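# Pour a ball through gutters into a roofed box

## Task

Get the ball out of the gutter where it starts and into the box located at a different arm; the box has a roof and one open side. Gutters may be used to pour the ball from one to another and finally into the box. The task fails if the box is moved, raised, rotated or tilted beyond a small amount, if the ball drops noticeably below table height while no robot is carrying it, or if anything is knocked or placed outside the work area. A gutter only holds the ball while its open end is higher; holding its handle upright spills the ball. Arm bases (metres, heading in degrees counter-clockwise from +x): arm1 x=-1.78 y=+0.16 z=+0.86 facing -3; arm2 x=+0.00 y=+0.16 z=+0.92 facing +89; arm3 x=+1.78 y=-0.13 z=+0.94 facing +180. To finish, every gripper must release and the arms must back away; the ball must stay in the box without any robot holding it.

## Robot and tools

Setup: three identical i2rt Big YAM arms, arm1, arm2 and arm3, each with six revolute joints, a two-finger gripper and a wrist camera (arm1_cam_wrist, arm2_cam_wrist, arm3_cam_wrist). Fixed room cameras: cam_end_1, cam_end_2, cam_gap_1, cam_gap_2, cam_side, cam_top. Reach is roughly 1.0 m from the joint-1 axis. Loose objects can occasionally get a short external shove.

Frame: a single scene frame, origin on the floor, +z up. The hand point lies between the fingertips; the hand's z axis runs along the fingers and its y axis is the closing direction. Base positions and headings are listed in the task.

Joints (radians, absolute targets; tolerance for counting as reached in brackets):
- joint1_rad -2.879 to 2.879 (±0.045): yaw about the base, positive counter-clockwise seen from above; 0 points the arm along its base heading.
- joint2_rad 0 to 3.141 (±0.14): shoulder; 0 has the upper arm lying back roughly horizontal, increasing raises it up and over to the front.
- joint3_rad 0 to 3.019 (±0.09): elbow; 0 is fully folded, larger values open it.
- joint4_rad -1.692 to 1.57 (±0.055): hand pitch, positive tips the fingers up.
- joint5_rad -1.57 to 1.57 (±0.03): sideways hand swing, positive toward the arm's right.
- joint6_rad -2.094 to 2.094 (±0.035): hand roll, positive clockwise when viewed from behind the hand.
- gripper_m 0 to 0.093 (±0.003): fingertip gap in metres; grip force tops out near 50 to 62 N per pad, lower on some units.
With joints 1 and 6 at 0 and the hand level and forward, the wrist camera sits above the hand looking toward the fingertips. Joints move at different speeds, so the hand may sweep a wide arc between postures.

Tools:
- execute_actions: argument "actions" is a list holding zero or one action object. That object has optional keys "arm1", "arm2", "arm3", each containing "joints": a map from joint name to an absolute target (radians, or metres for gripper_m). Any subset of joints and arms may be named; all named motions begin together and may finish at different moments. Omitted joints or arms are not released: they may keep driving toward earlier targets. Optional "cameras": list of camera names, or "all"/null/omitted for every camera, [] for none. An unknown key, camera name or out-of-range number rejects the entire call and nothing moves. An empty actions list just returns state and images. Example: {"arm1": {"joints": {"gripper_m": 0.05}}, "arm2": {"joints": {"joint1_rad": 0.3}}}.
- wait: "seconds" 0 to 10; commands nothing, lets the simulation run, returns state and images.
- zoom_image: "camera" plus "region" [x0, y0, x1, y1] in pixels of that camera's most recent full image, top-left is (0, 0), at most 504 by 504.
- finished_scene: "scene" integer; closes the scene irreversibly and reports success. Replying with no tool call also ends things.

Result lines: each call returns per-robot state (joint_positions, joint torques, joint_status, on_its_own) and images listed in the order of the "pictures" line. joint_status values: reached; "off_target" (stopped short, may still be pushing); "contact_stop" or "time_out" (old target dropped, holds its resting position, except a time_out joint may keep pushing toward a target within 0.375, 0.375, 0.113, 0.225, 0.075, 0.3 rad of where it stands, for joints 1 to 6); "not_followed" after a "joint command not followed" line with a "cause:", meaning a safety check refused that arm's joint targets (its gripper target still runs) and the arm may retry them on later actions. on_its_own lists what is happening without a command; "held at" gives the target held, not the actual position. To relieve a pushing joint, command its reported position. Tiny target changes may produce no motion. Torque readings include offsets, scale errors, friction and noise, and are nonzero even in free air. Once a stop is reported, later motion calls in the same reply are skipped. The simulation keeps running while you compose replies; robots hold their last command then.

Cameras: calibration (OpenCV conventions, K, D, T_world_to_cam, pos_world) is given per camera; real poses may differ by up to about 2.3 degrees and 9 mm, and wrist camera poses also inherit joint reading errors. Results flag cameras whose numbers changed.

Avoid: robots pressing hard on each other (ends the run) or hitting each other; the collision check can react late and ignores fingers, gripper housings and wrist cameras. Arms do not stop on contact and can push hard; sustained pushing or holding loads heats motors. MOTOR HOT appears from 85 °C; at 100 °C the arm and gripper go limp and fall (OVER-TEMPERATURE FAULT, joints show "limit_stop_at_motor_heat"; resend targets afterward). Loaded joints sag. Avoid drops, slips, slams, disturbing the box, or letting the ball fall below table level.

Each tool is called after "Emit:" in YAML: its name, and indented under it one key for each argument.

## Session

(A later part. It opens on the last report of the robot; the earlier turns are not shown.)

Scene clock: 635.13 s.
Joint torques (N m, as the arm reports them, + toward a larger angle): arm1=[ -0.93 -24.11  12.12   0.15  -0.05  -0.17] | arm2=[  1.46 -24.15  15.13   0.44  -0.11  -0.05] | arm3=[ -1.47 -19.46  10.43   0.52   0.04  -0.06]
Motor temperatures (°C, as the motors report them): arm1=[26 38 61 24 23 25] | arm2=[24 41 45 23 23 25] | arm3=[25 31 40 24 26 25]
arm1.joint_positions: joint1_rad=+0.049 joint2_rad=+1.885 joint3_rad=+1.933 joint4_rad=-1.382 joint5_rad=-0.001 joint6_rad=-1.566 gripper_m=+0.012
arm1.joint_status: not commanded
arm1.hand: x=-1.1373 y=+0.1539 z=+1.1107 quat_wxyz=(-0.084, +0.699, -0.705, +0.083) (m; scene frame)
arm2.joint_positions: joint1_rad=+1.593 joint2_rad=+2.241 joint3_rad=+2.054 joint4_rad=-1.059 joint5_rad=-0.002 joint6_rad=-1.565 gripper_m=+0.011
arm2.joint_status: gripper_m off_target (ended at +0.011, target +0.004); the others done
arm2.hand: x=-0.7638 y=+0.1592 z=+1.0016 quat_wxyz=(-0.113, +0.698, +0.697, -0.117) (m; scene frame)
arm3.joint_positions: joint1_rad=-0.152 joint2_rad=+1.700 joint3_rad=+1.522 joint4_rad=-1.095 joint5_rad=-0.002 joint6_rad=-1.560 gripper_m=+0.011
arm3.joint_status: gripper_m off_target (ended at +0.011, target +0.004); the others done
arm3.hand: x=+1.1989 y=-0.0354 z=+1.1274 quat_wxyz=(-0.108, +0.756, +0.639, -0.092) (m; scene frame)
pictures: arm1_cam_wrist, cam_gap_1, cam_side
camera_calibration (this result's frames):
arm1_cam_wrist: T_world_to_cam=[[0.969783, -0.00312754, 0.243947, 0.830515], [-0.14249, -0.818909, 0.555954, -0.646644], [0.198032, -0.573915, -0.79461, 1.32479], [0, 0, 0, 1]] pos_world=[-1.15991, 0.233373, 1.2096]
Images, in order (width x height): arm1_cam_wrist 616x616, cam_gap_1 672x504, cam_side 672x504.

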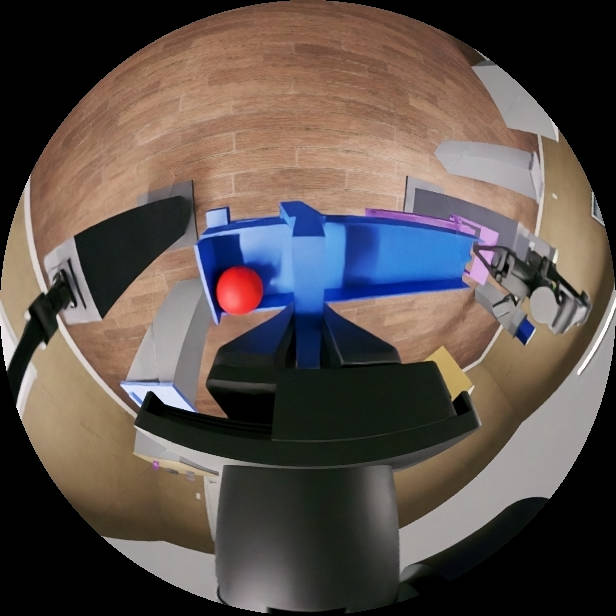

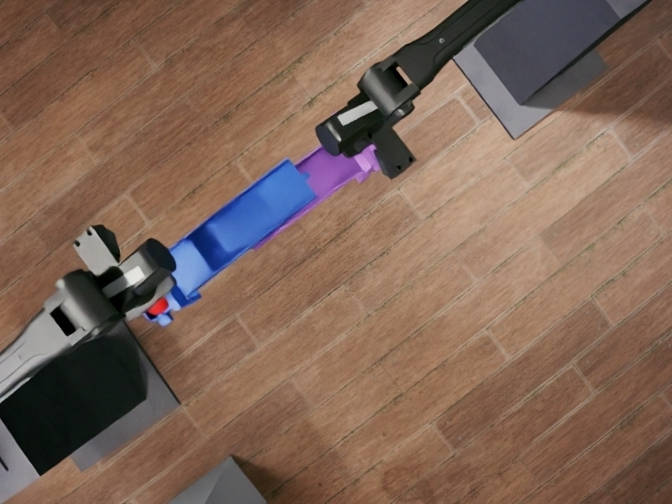

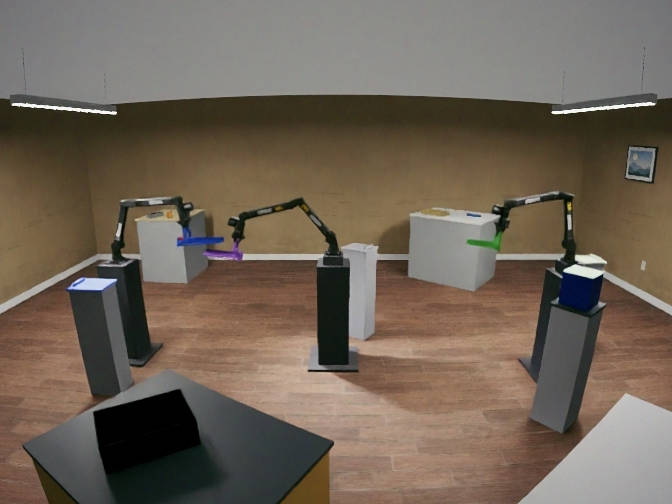

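Emit:
execute_actions:
  actions:
    - {"arm1":{"joints":{"joint4_rad":-1.57,"gripper_m":0.004}},"arm3":{"joints":{"joint2_rad":2.23,"joint3_rad":2.19,"joint4_rad":-1.17,"gripper_m":0.004}}}
  cameras: ["arm1_cam_wrist","cam_side","cam_gap_1"]

Emit:
zoom_image:
  camera: "cam_side"
  region: [150, 190, 290, 295]

Scene clock: 657.07 s.
Joint torques (N m, as the arm reports them, + toward a larger angle): arm1=[ -0.81 -23.44  11.84  -0.2   -0.05  -0.19] | arm2=[  1.02 -23.47  15.23   0.69  -0.14  -0.03] | arm3=[ -0.92 -30.66  12.63   0.61   0.02  -0.09]
Motor temperatures (°C, as the motors report them): arm1=[26 38 62 24 23 25] | arm2=[24 42 47 23 23 25] | arm3=[25 33 43 24 26 25]
arm1.joint_positions: joint1_rad=+0.049 joint2_rad=+1.885 joint3_rad=+1.933 joint4_rad=-1.559 joint5_rad=-0.001 joint6_rad=-1.566 gripper_m=+0.012
arm1.joint_status: gripper_m off_target (ended at +0.012, target +0.004); the others done
arm1.hand: x=-1.1804 y=+0.1540 z=+1.1043 quat_wxyz=(-0.021, +0.704, -0.709, +0.021) (m; scene frame)
arm2.joint_positions: joint1_rad=+1.593 joint2_rad=+2.241 joint3_rad=+2.054 joint4_rad=-1.064 joint5_rad=+0.000 joint6_rad=-1.567 gripper_m=+0.011
arm2.joint_status: not commanded
arm2.hand: x=-0.7626 y=+0.1595 z=+1.0012 quat_wxyz=(-0.112, +0.698, +0.698, -0.114) (m; scene frame)
arm3.joint_positions: joint1_rad=-0.152 joint2_rad=+2.267 joint3_rad=+2.129 joint4_rad=-1.171 joint5_rad=-0.002 joint6_rad=-1.561 gripper_m=+0.011
arm3.joint_status: gripper_m off_target (ended at +0.011, target +0.004); the others done
arm3.hand: x=+1.0295 y=-0.0081 z=+1.0181 quat_wxyz=(-0.095, +0.758, +0.641, -0.081) (m; scene frame)
pictures: arm1_cam_wrist, cam_gap_1, cam_side
camera_calibration (this result's frames):
arm1_cam_wrist: T_world_to_cam=[[0.997638, -0.00321332, 0.0686124, 1.10048], [-0.0419735, -0.819223, 0.571937, -0.548071], [0.0543711, -0.573466, -0.817423, 1.18387], [0, 0, 0, 1]] pos_world=[-1.18525, 0.233452, 1.20568]
Images, in order (width x height): arm1_cam_wrist 616x616, cam_gap_1 672x504, cam_side 672x504.

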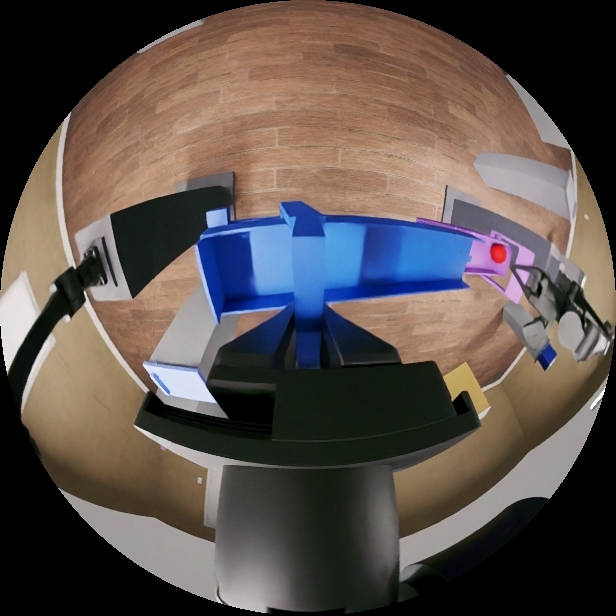

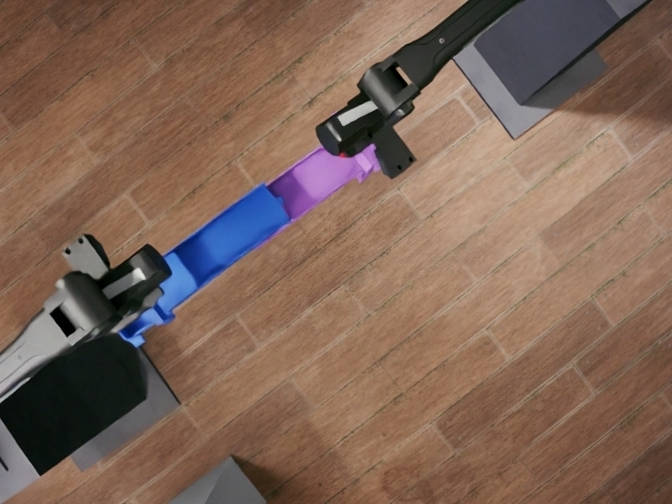

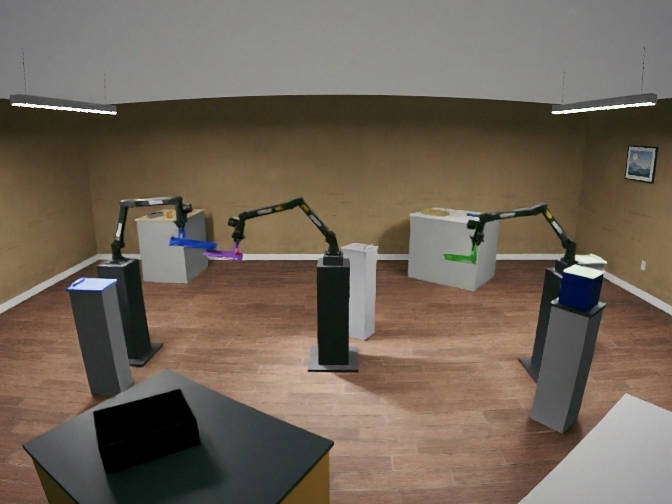

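Region (150, 190, 290, 295) of cam_side's 672x504 image, scaled by 3.600, with more detail than that image has; it fills the top 378 rows of this view, and the rest is white.

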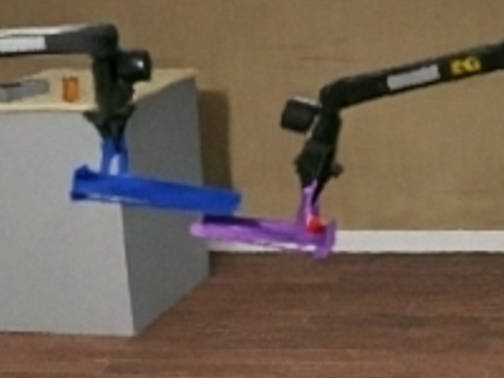

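Emit:
execute_actions:
  actions:
    - {"arm1":{"joints":{"joint1_rad":-1.214,"joint4_rad":-1.39,"gripper_m":0.004}},"arm2":{"joints":{"joint1_rad":1.0,"gripper_m":0.004}}}
  cameras: ["arm2_cam_wrist","cam_top"]

Scene clock: 695.83 s.
Joint torques (N m, as the arm reports them, + toward a larger angle): arm1=[ -0.5  -24.06  12.07   0.55  -0.18  -0.16] | arm2=[  2.13 -24.91  15.     0.68  -0.18  -0.01] | arm3=[ -1.2  -30.14  12.48   0.66  -0.07  -0.05]
Motor temperatures (°C, as the motors report them): arm1=[26 38 63 24 23 25] | arm2=[24 43 48 23 23 25] | arm3=[25 40 49 24 26 25]
arm1.joint_positions: joint1_rad=-1.219 joint2_rad=+1.885 joint3_rad=+1.933 joint4_rad=-1.393 joint5_rad=+0.002 joint6_rad=-1.566 gripper_m=+0.012
arm1.joint_status: gripper_m off_target (ended at +0.012, target +0.004); the others done
arm1.hand: x=-1.5918 y=-0.4554 z=+1.1101 quat_wxyz=(-0.016, +0.146, -0.983, +0.111) (m; scene frame)
arm2.joint_positions: joint1_rad=+0.993 joint2_rad=+2.241 joint3_rad=+2.054 joint4_rad=-1.064 joint5_rad=+0.001 joint6_rad=-1.568 gripper_m=+0.011
arm2.joint_status: gripper_m off_target (ended at +0.011, target +0.004); the others done
arm2.hand: x=-0.6312 y=+0.5902 z=+1.0000 quat_wxyz=(-0.140, +0.873, +0.461, -0.076) (m; scene frame)
arm3.joint_positions: joint1_rad=-0.152 joint2_rad=+2.267 joint3_rad=+2.129 joint4_rad=-1.171 joint5_rad=-0.002 joint6_rad=-1.561 gripper_m=+0.011
arm3.joint_status: not commanded
arm3.hand: x=+1.0295 y=-0.0081 z=+1.0181 quat_wxyz=(-0.095, +0.758, +0.641, -0.081) (m; scene frame)
pictures: arm2_cam_wrist, cam_top
camera_calibration (this result's frames):
arm2_cam_wrist: T_world_to_cam=[[-0.787119, 0.537609, 0.302357, -1.11603], [0.605222, 0.578643, 0.546698, -0.498978], [0.118953, 0.61331, -0.780834, 0.618823], [0, 0, 0, 1]] pos_world=[-0.65007, 0.509189, 1.09343]
Images, in order (width x height): arm2_cam_wrist 616x616, cam_top 672x504.

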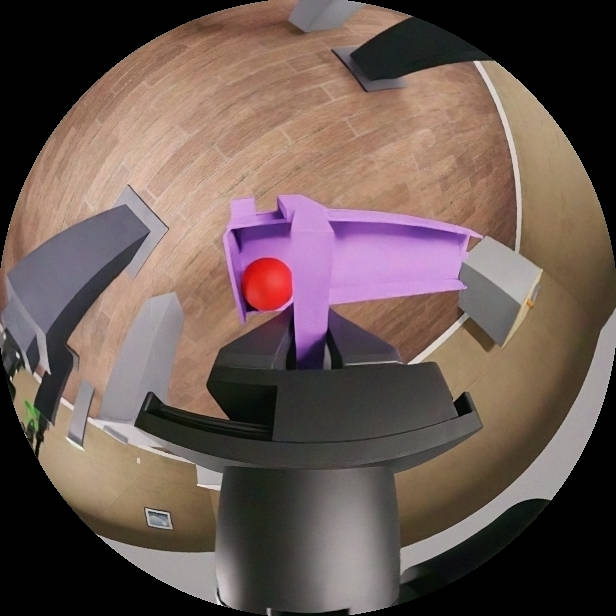

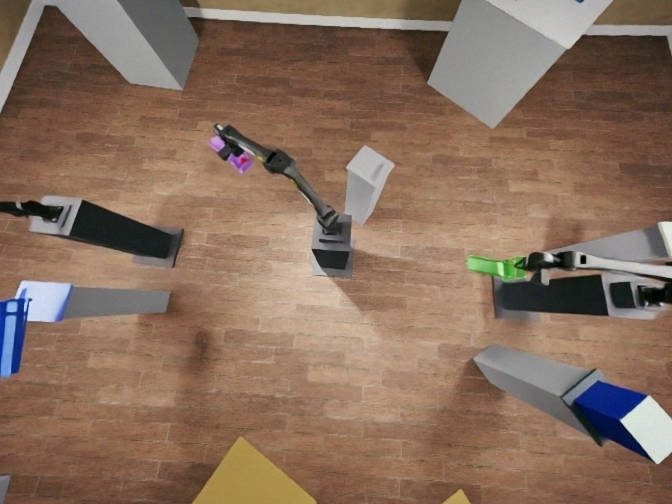

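Emit:
execute_actions:
  actions:
    - {"arm1":{"joints":{"joint1_rad":-1.214,"joint2_rad":1.79,"joint3_rad":1.63,"joint4_rad":-1.33,"joint5_rad":0.234,"joint6_rad":0.309,"gripper_m":0.004}},"arm2":{"joints":{"joint1_rad":-1.38,"joint2_rad":1.945,"joint3_rad":1.97,"joint4_rad":-0.93,"gripper_m":0.004}}}
  cameras: ["arm1_cam_wrist","arm2_cam_wrist","cam_top","cam_side"]

Scene clock: 739.50 s.
Joint torques (N m, as the arm reports them, + toward a larger angle): arm1=[ -0.28 -21.24   8.2    0.65   0.42  -0.05] | arm2=[  0.66 -22.89  13.07   1.42  -0.13   0.  ] | arm3=[ -0.94 -30.39  12.55   0.5    0.04   0.03]
Motor temperatures (°C, as the motors report them): arm1=[26 39 64 24 23 25] | arm2=[24 44 49 23 23 25] | arm3=[25 43 51 24 26 25]
arm1.joint_positions: joint1_rad=-1.219 joint2_rad=+1.806 joint3_rad=+1.622 joint4_rad=-1.344 joint5_rad=+0.229 joint6_rad=+0.300 gripper_m=+0.012
arm1.joint_status: gripper_m off_target (ended at +0.012, target +0.004); the others done
arm1.hand: x=-1.6518 y=-0.3924 z=+1.0337 quat_wxyz=(+0.034, -0.704, -0.700, +0.111) (m; scene frame)
arm2.joint_positions: joint1_rad=-1.373 joint2_rad=+1.970 joint3_rad=+1.954 joint4_rad=-0.932 joint5_rad=+0.000 joint6_rad=-1.568 gripper_m=+0.011
arm2.joint_status: gripper_m off_target (ended at +0.011, target +0.004); the others done
arm2.hand: x=+0.7452 y=+0.2981 z=+1.1664 quat_wxyz=(-0.235, +0.731, -0.610, +0.197) (m; scene frame)
arm3.joint_positions: joint1_rad=-0.152 joint2_rad=+2.267 joint3_rad=+2.129 joint4_rad=-1.171 joint5_rad=-0.002 joint6_rad=-1.561 gripper_m=+0.011
arm3.joint_status: not commanded
arm3.hand: x=+1.0295 y=-0.0081 z=+1.0181 quat_wxyz=(-0.095, +0.758, +0.641, -0.081) (m; scene frame)
pictures: arm1_cam_wrist, arm2_cam_wrist, cam_side, cam_top
camera_calibration (this result's frames):
arm1_cam_wrist: T_world_to_cam=[[-0.976799, 0.0128669, 0.213773, -1.83133], [0.114316, 0.875417, 0.469656, 0.0537225], [-0.181097, 0.483197, -0.856577, 0.904596], [0, 0, 0, 1]] pos_world=[-1.63116, -0.460564, 1.14111]
arm2_cam_wrist: T_world_to_cam=[[0.806112, 0.146117, 0.57344, -1.31265], [-0.179911, -0.862652, 0.47272, -0.152949], [0.563751, -0.484233, -0.669106, 0.629634], [0, 0, 0, 1]] pos_world=[0.675673, 0.364749, 1.24632]
Images, in order (width x height): arm1_cam_wrist 616x616, arm2_cam_wrist 616x616, cam_side 672x504, cam_top 672x504.

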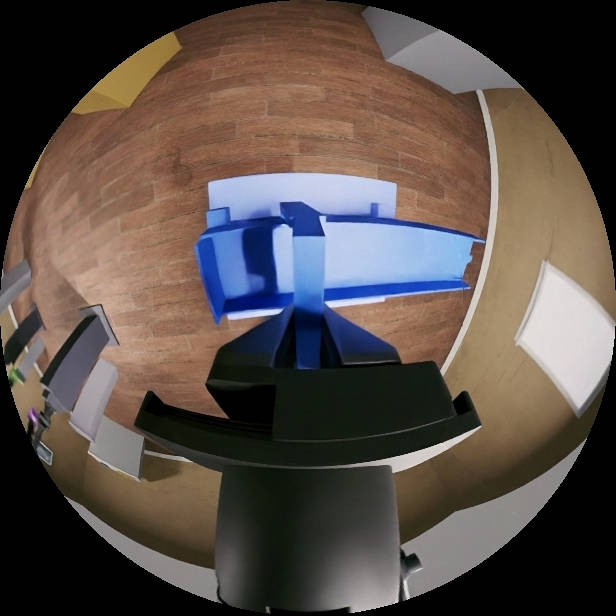

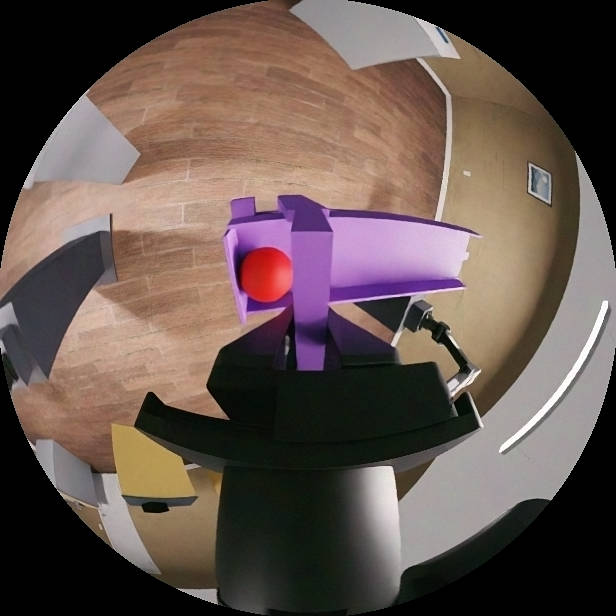

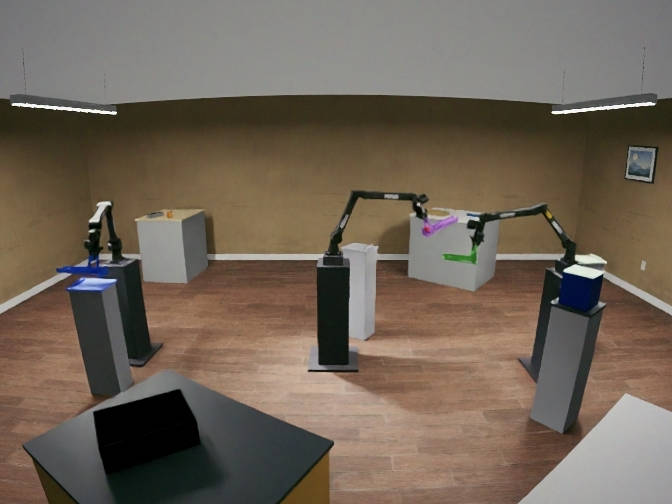

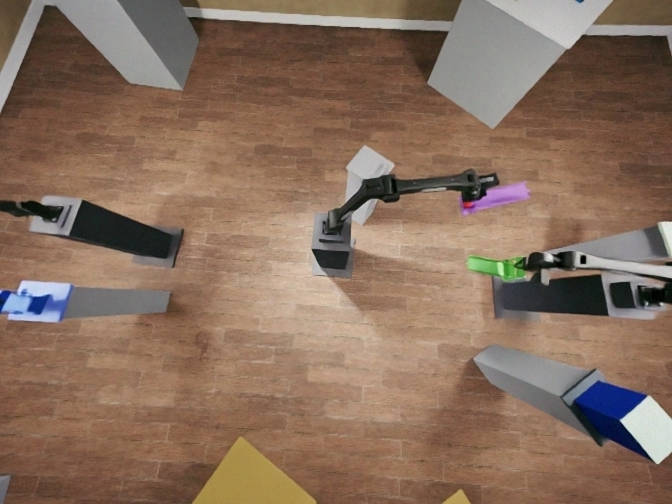

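Emit:
execute_actions:
  actions:
    - {"arm1":{"joints":{"joint2_rad":1.915,"gripper_m":0.004}},"arm2":{"joints":{"joint1_rad":-1.722,"joint4_rad":-1.325,"gripper_m":0.004}}}
  cameras: ["arm2_cam_wrist","cam_gap_2","cam_side"]

Emit:
zoom_image:
  camera: "cam_side"
  region: [380, 190, 520, 295]

Scene clock: 748.93 s.
Joint torques (N m, as the arm reports them, + toward a larger angle): arm1=[ -0.4  -21.76   7.9    0.37   0.3   -0.06] | arm2=[  1.7  -22.26  12.33   0.25  -0.09  -0.02] | arm3=[ -0.82 -29.64  12.41   0.56   0.02  -0.02]
Motor temperatures (°C, as the motors report them): arm1=[26 38 60 24 23 25] | arm2=[24 44 48 23 23 25] | arm3=[25 43 52 24 26 25]
arm1.joint_positions: joint1_rad=-1.219 joint2_rad=+1.923 joint3_rad=+1.622 joint4_rad=-1.341 joint5_rad=+0.232 joint6_rad=+0.301 gripper_m=+0.012
arm1.joint_status: gripper_m off_target (ended at +0.012, target +0.004); the others done
arm1.hand: x=-1.6515 y=-0.3943 z=+0.9706 quat_wxyz=(+0.085, -0.700, -0.704, +0.086) (m; scene frame)
arm2.joint_positions: joint1_rad=-1.719 joint2_rad=+1.970 joint3_rad=+1.954 joint4_rad=-1.313 joint5_rad=-0.001 joint6_rad=-1.569 gripper_m=+0.011
arm2.joint_status: gripper_m off_target (ended at +0.011, target +0.004); the others done
arm2.hand: x=+0.6635 y=+0.0512 z=+1.1281 quat_wxyz=(-0.078, +0.641, -0.758, +0.093) (m; scene frame)
arm3.joint_positions: joint1_rad=-0.152 joint2_rad=+2.267 joint3_rad=+2.129 joint4_rad=-1.171 joint5_rad=-0.002 joint6_rad=-1.561 gripper_m=+0.011
arm3.joint_status: not commanded
arm3.hand: x=+1.0295 y=-0.0081 z=+1.0181 quat_wxyz=(-0.095, +0.758, +0.641, -0.081) (m; scene frame)
pictures: arm2_cam_wrist, cam_gap_2, cam_side
camera_calibration (this result's frames):
arm2_cam_wrist: T_world_to_cam=[[0.959991, -0.161982, 0.228428, -0.885909], [-0.265861, -0.783401, 0.561784, -0.409976], [0.0879514, -0.600038, -0.795122, 0.994254], [0, 0, 0, 1]] pos_world=[0.654022, 0.131913, 1.22324]
Images, in order (width x height): arm2_cam_wrist 616x616, cam_gap_2 672x504, cam_side 672x504.

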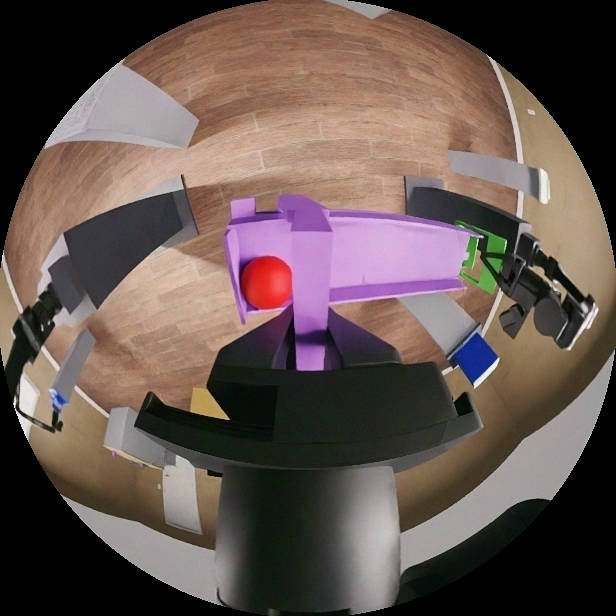

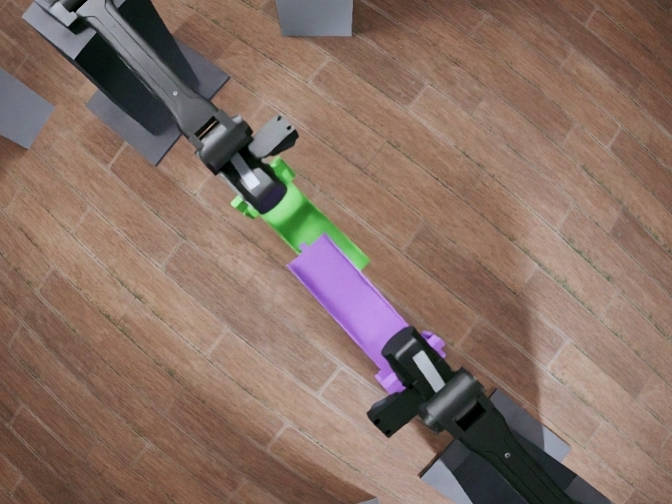

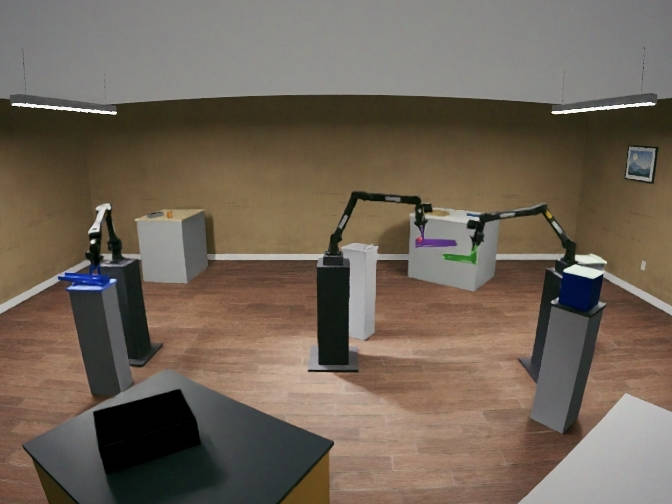

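Region (380, 190, 520, 295) of cam_side's 672x504 image, scaled by 3.600, with more detail than that image has; it fills the top 378 rows of this view, and the rest is white.

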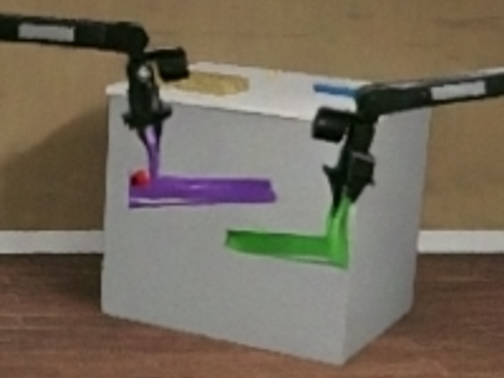

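Emit:
execute_actions:
  actions:
    - {"arm1":{"joints":{"gripper_m":0.06}},"arm2":{"joints":{"joint2_rad":2.08,"joint3_rad":2.21,"joint4_rad":-1.415,"gripper_m":0.004}},"arm3":{"joints":{"joint6_rad":-1.50,"gripper_m":0.004}}}
  cameras: ["arm2_cam_wrist","cam_gap_2","cam_side"]

Emit:
zoom_image:
  camera: "cam_side"
  region: [380, 190, 520, 295]

Scene clock: 794.60 s.
Joint torques (N m, as the arm reports them, + toward a larger angle): arm1=[ -0.35 -22.03   7.93   0.37   0.29  -0.06] | arm2=[  1.44 -22.67  16.38   0.22  -0.12  -0.02] | arm3=[ -0.65 -30.33  12.45   0.67   0.     0.23]
Motor temperatures (°C, as the motors report them): arm1=[26 38 54 24 23 25] | arm2=[24 44 47 23 23 25] | arm3=[25 46 53 24 26 25]
arm1.joint_positions: joint1_rad=-1.219 joint2_rad=+1.923 joint3_rad=+1.622 joint4_rad=-1.341 joint5_rad=+0.232 joint6_rad=+0.301 gripper_m=+0.060
arm1.joint_status: all done
arm1.hand: x=-1.6515 y=-0.3943 z=+0.9706 quat_wxyz=(+0.085, -0.700, -0.704, +0.086) (m; scene frame)
arm2.joint_positions: joint1_rad=-1.719 joint2_rad=+2.086 joint3_rad=+2.152 joint4_rad=-1.402 joint5_rad=-0.001 joint6_rad=-1.569 gripper_m=+0.011
arm2.joint_status: gripper_m off_target (ended at +0.011, target +0.004); the others done
arm2.hand: x=+0.6964 y=+0.0457 z=+1.1320 quat_wxyz=(-0.075, +0.641, -0.759, +0.089) (m; scene frame)
arm3.joint_positions: joint1_rad=-0.152 joint2_rad=+2.267 joint3_rad=+2.129 joint4_rad=-1.171 joint5_rad=-0.002 joint6_rad=-1.512 gripper_m=+0.011
arm3.joint_status: gripper_m off_target (ended at +0.011, target +0.004); the others done
arm3.hand: x=+1.0295 y=-0.0081 z=+1.0181 quat_wxyz=(-0.093, +0.773, +0.622, -0.083) (m; scene frame)
pictures: arm2_cam_wrist, cam_gap_2, cam_side
camera_calibration (this result's frames):
arm2_cam_wrist: T_world_to_cam=[[0.961844, -0.162315, 0.220249, -0.911284], [-0.261224, -0.784174, 0.56288, -0.412152], [0.0813501, -0.598937, -0.796653, 0.997433], [0, 0, 0, 1]] pos_world=[0.687708, 0.126286, 1.22731]
Images, in order (width x height): arm2_cam_wrist 616x616, cam_gap_2 672x504, cam_side 672x504.

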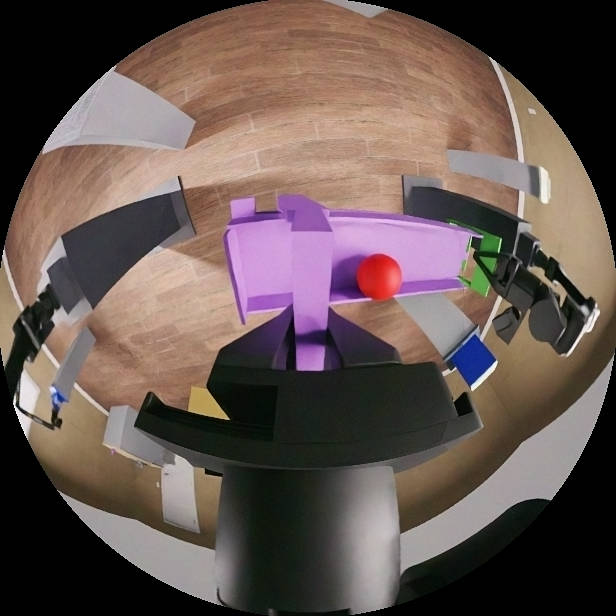

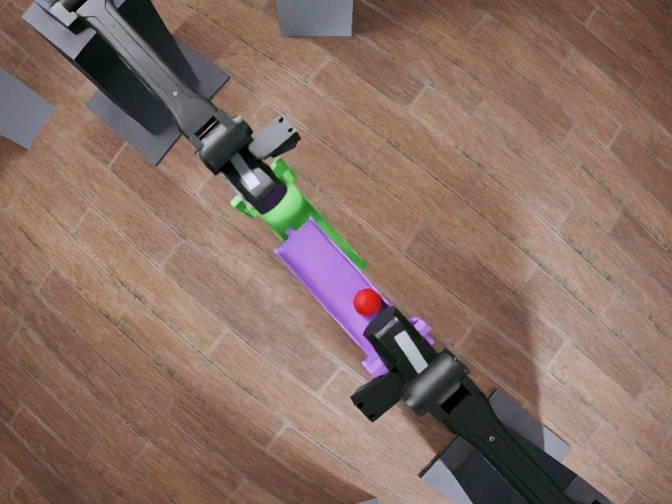

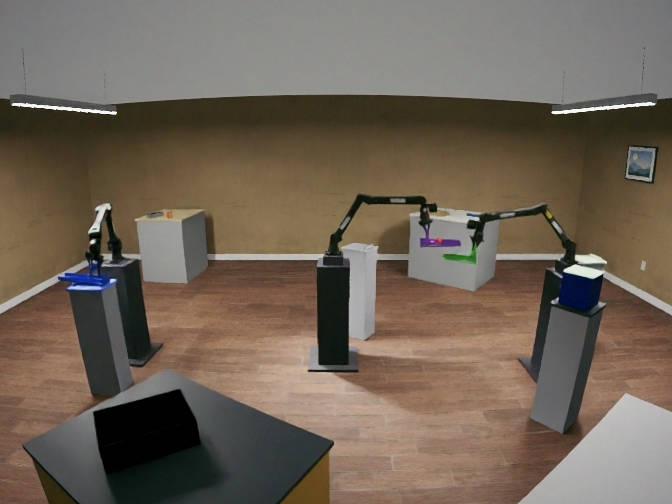

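Region (380, 190, 520, 295) of cam_side's 672x504 image, scaled by 3.600, with more detail than that image has; it fills the top 378 rows of this view, and the rest is white.

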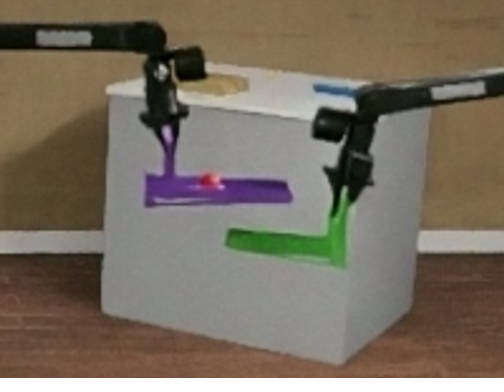

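Emit:
execute_actions:
  actions: []
  cameras: ["arm2_cam_wrist","arm3_cam_wrist","cam_gap_2","cam_side"]

Scene clock: 820.43 s.
Joint torques (N m, as the arm reports them, + toward a larger angle): arm1=[ -0.36 -21.63   7.91   0.36   0.3   -0.06] | arm2=[  1.43 -22.38  16.34   0.3   -0.12  -0.02] | arm3=[ -0.72 -30.57  12.49   0.48  -0.13   0.11]
Motor temperatures (°C, as the motors report them): arm1=[26 38 53 24 23 25] | arm2=[24 45 52 23 23 25] | arm3=[25 47 55 24 26 25]
arm1.joint_positions: joint1_rad=-1.219 joint2_rad=+1.923 joint3_rad=+1.622 joint4_rad=-1.341 joint5_rad=+0.232 joint6_rad=+0.301 gripper_m=+0.060
arm1.joint_status: all done
arm1.hand: x=-1.6515 y=-0.3943 z=+0.9706 quat_wxyz=(+0.085, -0.700, -0.704, +0.086) (m; scene frame)
arm2.joint_positions: joint1_rad=-1.719 joint2_rad=+2.086 joint3_rad=+2.152 joint4_rad=-1.405 joint5_rad=-0.001 joint6_rad=-1.569 gripper_m=+0.011
arm2.joint_status: gripper_m off_target (ended at +0.011, target +0.004); the others done
arm2.hand: x=+0.6958 y=+0.0458 z=+1.1318 quat_wxyz=(-0.074, +0.641, -0.759, +0.088) (m; scene frame)
arm3.joint_positions: joint1_rad=-0.153 joint2_rad=+2.267 joint3_rad=+2.129 joint4_rad=-1.171 joint5_rad=+0.001 joint6_rad=-1.509 gripper_m=+0.011
arm3.joint_status: gripper_m off_target (ended at +0.011, target +0.004); the others done
arm3.hand: x=+1.0299 y=-0.0069 z=+1.0181 quat_wxyz=(-0.093, +0.774, +0.620, -0.082) (m; scene frame)
pictures: arm2_cam_wrist, arm3_cam_wrist, cam_gap_2, cam_side
camera_calibration (this result's frames):
arm2_cam_wrist: T_world_to_cam=[[0.96242, -0.162418, 0.217644, -0.908074], [-0.259747, -0.78442, 0.56322, -0.413551], [0.0792471, -0.598586, -0.797129, 0.999412], [0, 0, 0, 1]] pos_world=[0.68733, 0.126349, 1.22722]
arm3_cam_wrist: T_world_to_cam=[[-0.943698, 0.226004, 0.241573, 0.728], [0.325167, 0.768023, 0.551731, -0.883721], [-0.0608402, 0.599218, -0.798271, 1.001], [0, 0, 0, 1]] pos_world=[1.03527, -0.0856309, 1.11078]
Images, in order (width x height): arm2_cam_wrist 616x616, arm3_cam_wrist 616x616, cam_gap_2 672x504, cam_side 672x504.

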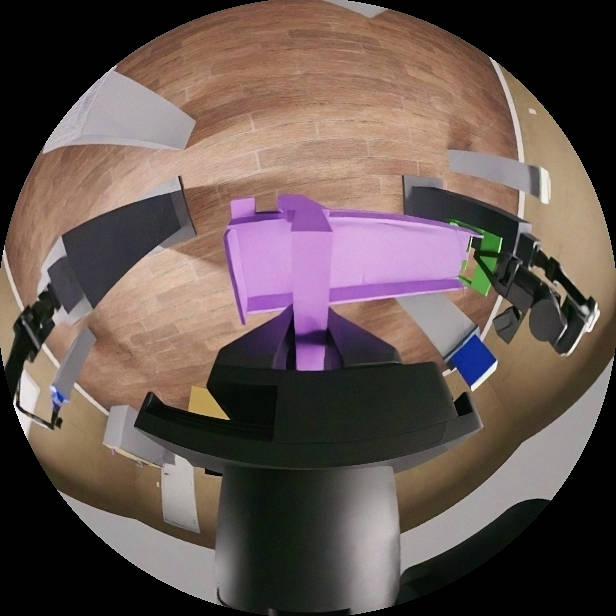

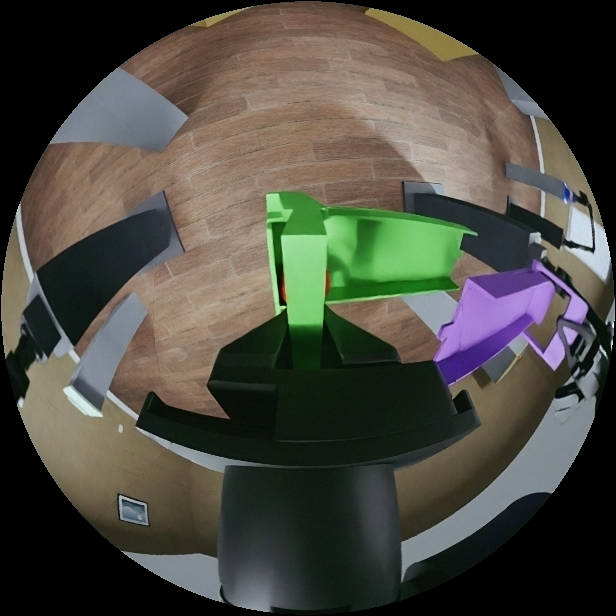

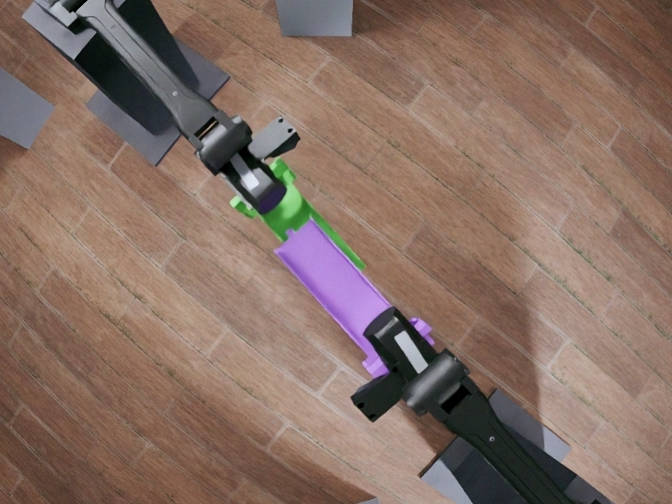

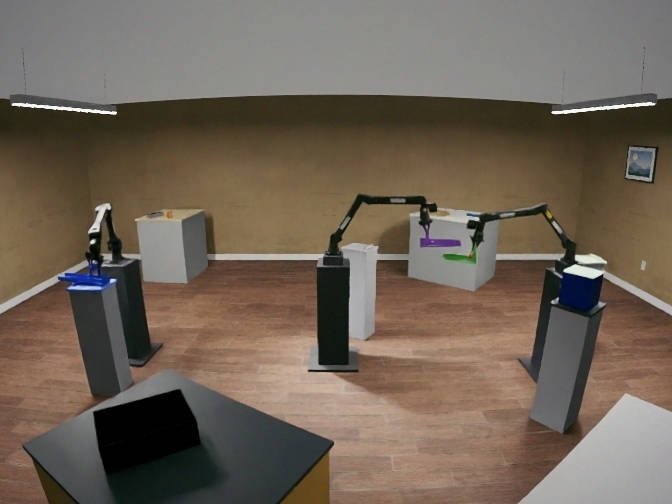

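Emit:
execute_actions:
  actions:
    - {"arm1":{"joints":{"joint2_rad":1.5,"gripper_m":0.065}},"arm2":{"joints":{"joint1_rad":-0.224,"gripper_m":0.004}},"arm3":{"joints":{"joint1_rad":0.35,"gripper_m":0.004}}}
  cameras: ["arm3_cam_wrist","cam_side","cam_top"]

Scene clock: 846.70 s.
Joint torques (N m, as the arm reports them, + toward a larger angle): arm1=[ -0.34 -14.66   8.8    1.06   0.25  -0.07] | arm2=[  1.82 -22.7   15.49   0.3   -0.13  -0.02] | arm3=[ -0.01 -30.17  12.35   0.45  -0.18   0.1 ]
Motor temperatures (°C, as the motors report them): arm1=[26 38 53 24 23 25] | arm2=[24 45 54 23 23 25] | arm3=[25 48 55 24 26 25]
arm1.joint_positions: joint1_rad=-1.219 joint2_rad=+1.499 joint3_rad=+1.622 joint4_rad=-1.341 joint5_rad=+0.233 joint6_rad=+0.301 gripper_m=+0.065
arm1.joint_status: all done
arm1.hand: x=-1.6632 y=-0.3571 z=+1.1953 quat_wxyz=(-0.101, -0.706, -0.677, +0.182) (m; scene frame)
arm2.joint_positions: joint1_rad=-0.228 joint2_rad=+2.089 joint3_rad=+2.161 joint4_rad=-1.405 joint5_rad=-0.001 joint6_rad=-1.569 gripper_m=+0.011
arm2.joint_status: gripper_m off_target (ended at +0.011, target +0.004); the others done
arm2.hand: x=+0.1724 y=+0.8486 z=+1.1329 quat_wxyz=(-0.117, +0.985, -0.123, +0.014) (m; scene frame)
arm3.joint_positions: joint1_rad=+0.343 joint2_rad=+2.267 joint3_rad=+2.129 joint4_rad=-1.171 joint5_rad=+0.003 joint6_rad=-1.507 gripper_m=+0.011
arm3.joint_status: gripper_m off_target (ended at +0.011, target +0.004); the others done
arm3.hand: x=+1.0627 y=-0.3778 z=+1.0178 quat_wxyz=(-0.069, +0.600, +0.791, -0.103) (m; scene frame)
pictures: arm3_cam_wrist, cam_side, cam_top
camera_calibration (this result's frames):
arm3_cam_wrist: T_world_to_cam=[[-0.938601, -0.246969, 0.240905, 0.659448], [-0.078568, 0.832926, 0.547779, -0.151781], [-0.33594, 0.495218, -0.801189, 1.48111], [0, 0, 0, 1]] pos_world=[1.1046, -0.444188, 1.11093]
Images, in order (width x height): arm3_cam_wrist 616x616, cam_side 672x504, cam_top 672x504.

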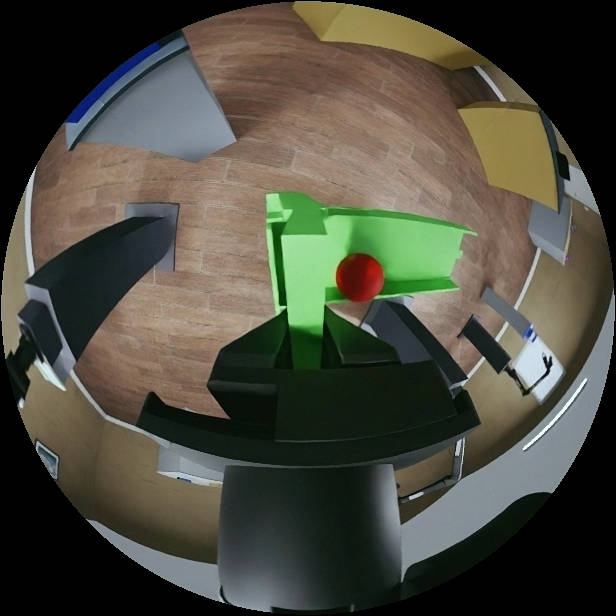

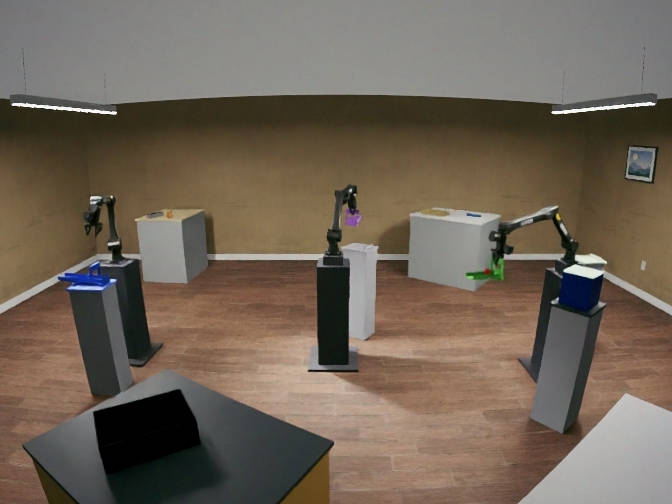

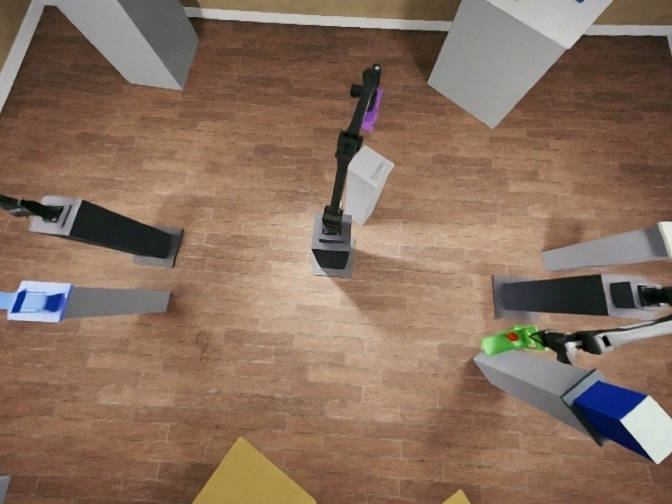

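Emit:
execute_actions:
  actions:
    - {"arm2":{"joints":{"joint2_rad":1.85,"joint3_rad":1.8,"joint4_rad":-1.3,"joint5_rad":0.235,"joint6_rad":0.307,"gripper_m":0.004}},"arm3":{"joints":{"joint1_rad":0.6,"joint2_rad":0.845,"joint3_rad":0.72,"joint4_rad":-0.85,"gripper_m":0.004}}}
  cameras: ["arm3_cam_wrist","cam_side","cam_top","cam_end_2"]

Scene clock: 896.60 s.
Joint torques (N m, as the arm reports them, + toward a larger angle): arm1=[ -0.35 -14.54   8.75   1.03   0.24  -0.07] | arm2=[  1.9  -18.04  11.98   1.56   0.2    0.04] | arm3=[ 0.72 -5.68 10.33  1.49 -0.06  0.14]
Motor temperatures (°C, as the motors report them): arm1=[26 34 54 24 23 25] | arm2=[24 45 53 23 23 25] | arm3=[25 49 57 24 26 25]
arm1.joint_positions: joint1_rad=-1.219 joint2_rad=+1.499 joint3_rad=+1.622 joint4_rad=-1.341 joint5_rad=+0.233 joint6_rad=+0.301 gripper_m=+0.065
arm1.joint_status: not commanded
arm1.hand: x=-1.6632 y=-0.3571 z=+1.1953 quat_wxyz=(-0.101, -0.706, -0.677, +0.182) (m; scene frame)
arm2.joint_positions: joint1_rad=-0.228 joint2_rad=+1.847 joint3_rad=+1.790 joint4_rad=-1.319 joint5_rad=+0.231 joint6_rad=+0.299 gripper_m=+0.011
arm2.joint_status: gripper_m off_target (ended at +0.011, target +0.004); the others done
arm2.hand: x=+0.1892 y=+0.7525 z=+1.1361 quat_wxyz=(-0.149, +0.476, -0.867, +0.010) (m; scene frame)
arm3.joint_positions: joint1_rad=+0.594 joint2_rad=+0.864 joint3_rad=+0.696 joint4_rad=-0.863 joint5_rad=+0.001 joint6_rad=-1.507 gripper_m=+0.011
arm3.joint_status: gripper_m off_target (ended at +0.011, target +0.004); the others done
arm3.hand: x=+1.5024 y=-0.3106 z=+1.1239 quat_wxyz=(-0.114, +0.483, +0.836, -0.235) (m; scene frame)
pictures: arm3_cam_wrist, cam_end_2, cam_side, cam_top
camera_calibration (this result's frames):
arm3_cam_wrist: T_world_to_cam=[[-0.762704, -0.412966, 0.497737, 0.458727], [-0.165406, 0.868557, 0.467171, 0.000857494], [-0.625238, 0.273985, -0.730759, 1.96729], [0, 0, 0, 1]] pos_world=[1.58004, -0.350314, 1.20889]
Images, in order (width x height): arm3_cam_wrist 616x616, cam_end_2 672x504, cam_side 672x504, cam_top 672x504.

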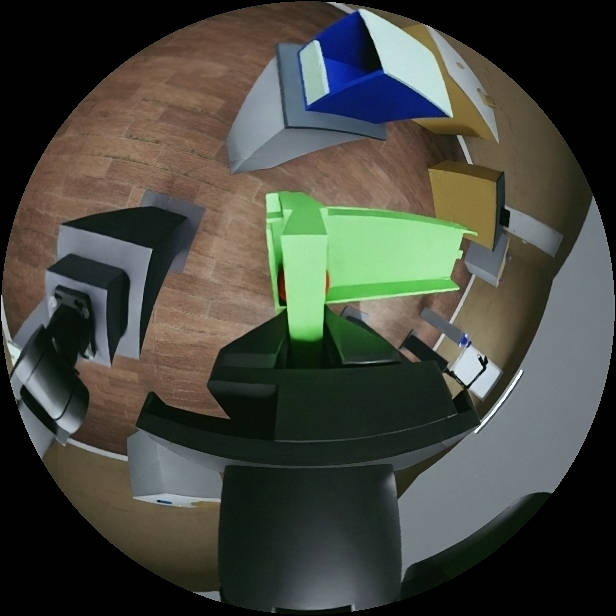

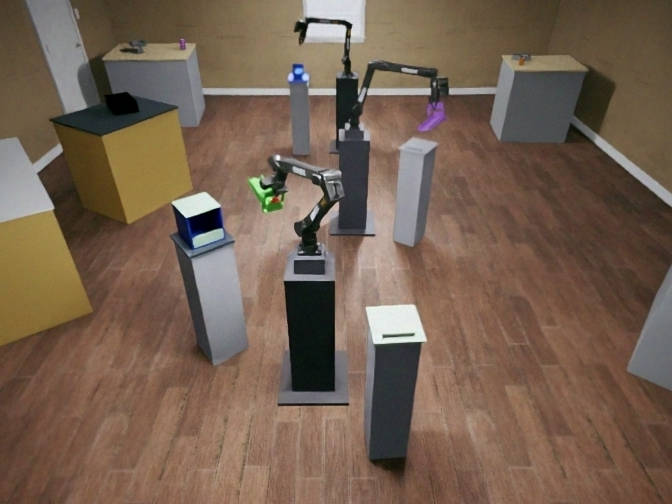

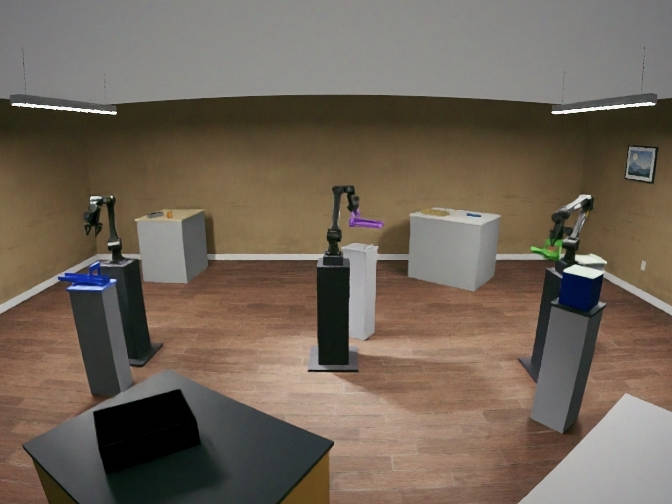

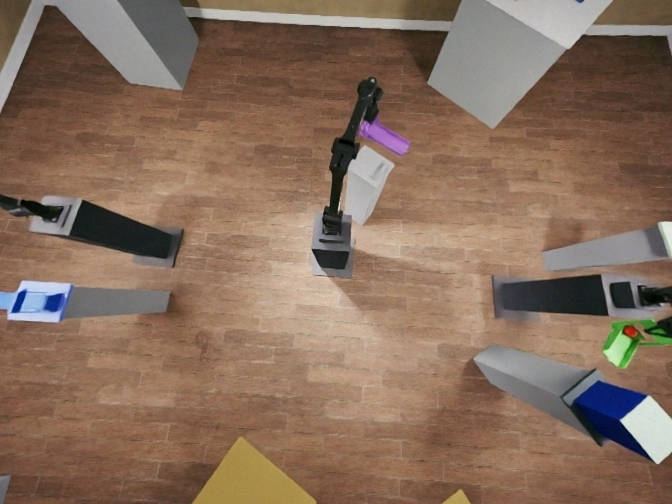

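Emit:
zoom_image:
  camera: "cam_end_2"
  region: [140, 150, 360, 290]

Emit:
zoom_image:
  camera: "arm3_cam_wrist"
  region: [220, 0, 520, 200]

Region (140, 150, 360, 290) of cam_end_2's 672x504 image, scaled by 2.291, with more detail than that image has; it fills the top 321 rows of this view, and the rest is white.

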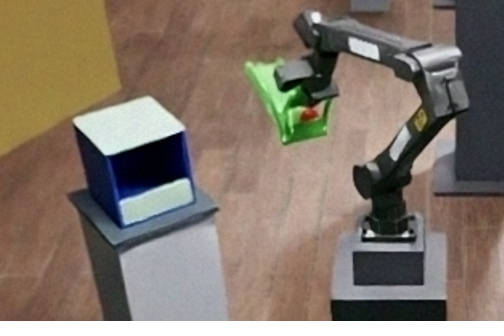

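Region (220, 0, 520, 200) of arm3_cam_wrist's 616x616 image, scaled by 1.680, with more detail than that image has.

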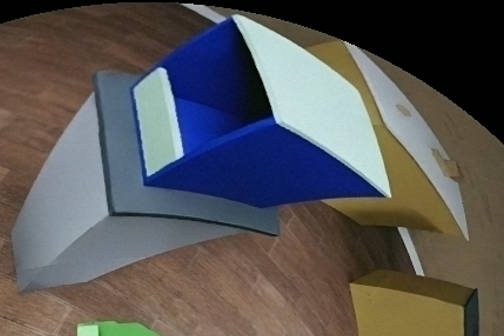

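Emit:
zoom_image:
  camera: "cam_side"
  region: [500, 180, 660, 340]

Emit:
zoom_image:
  camera: "cam_top"
  region: [472, 260, 672, 480]

Region (500, 180, 660, 340) of cam_side's 672x504 image, scaled by 3.150, with more detail than that image has.

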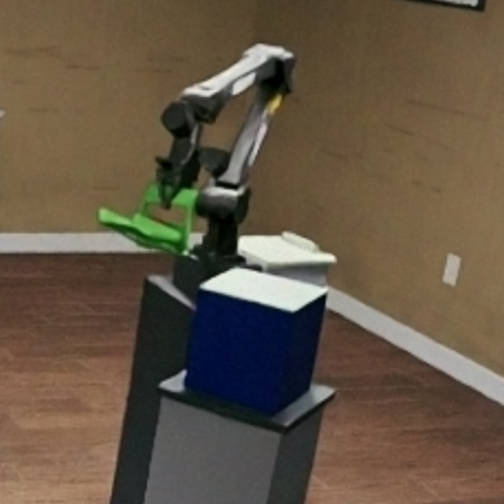

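Region (472, 260, 672, 480) of cam_top's 672x504 image, scaled by 2.291, with more detail than that image has; it fills the left 458 columns of this view, and the rest is white.

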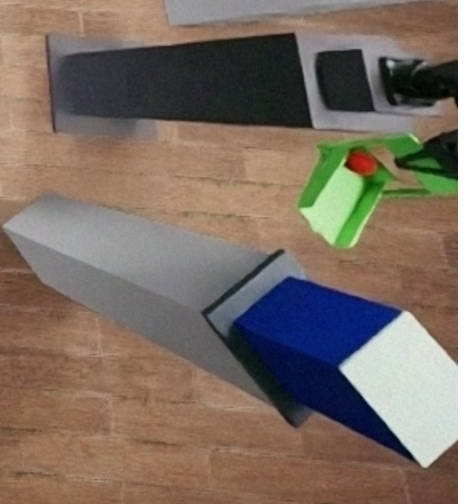

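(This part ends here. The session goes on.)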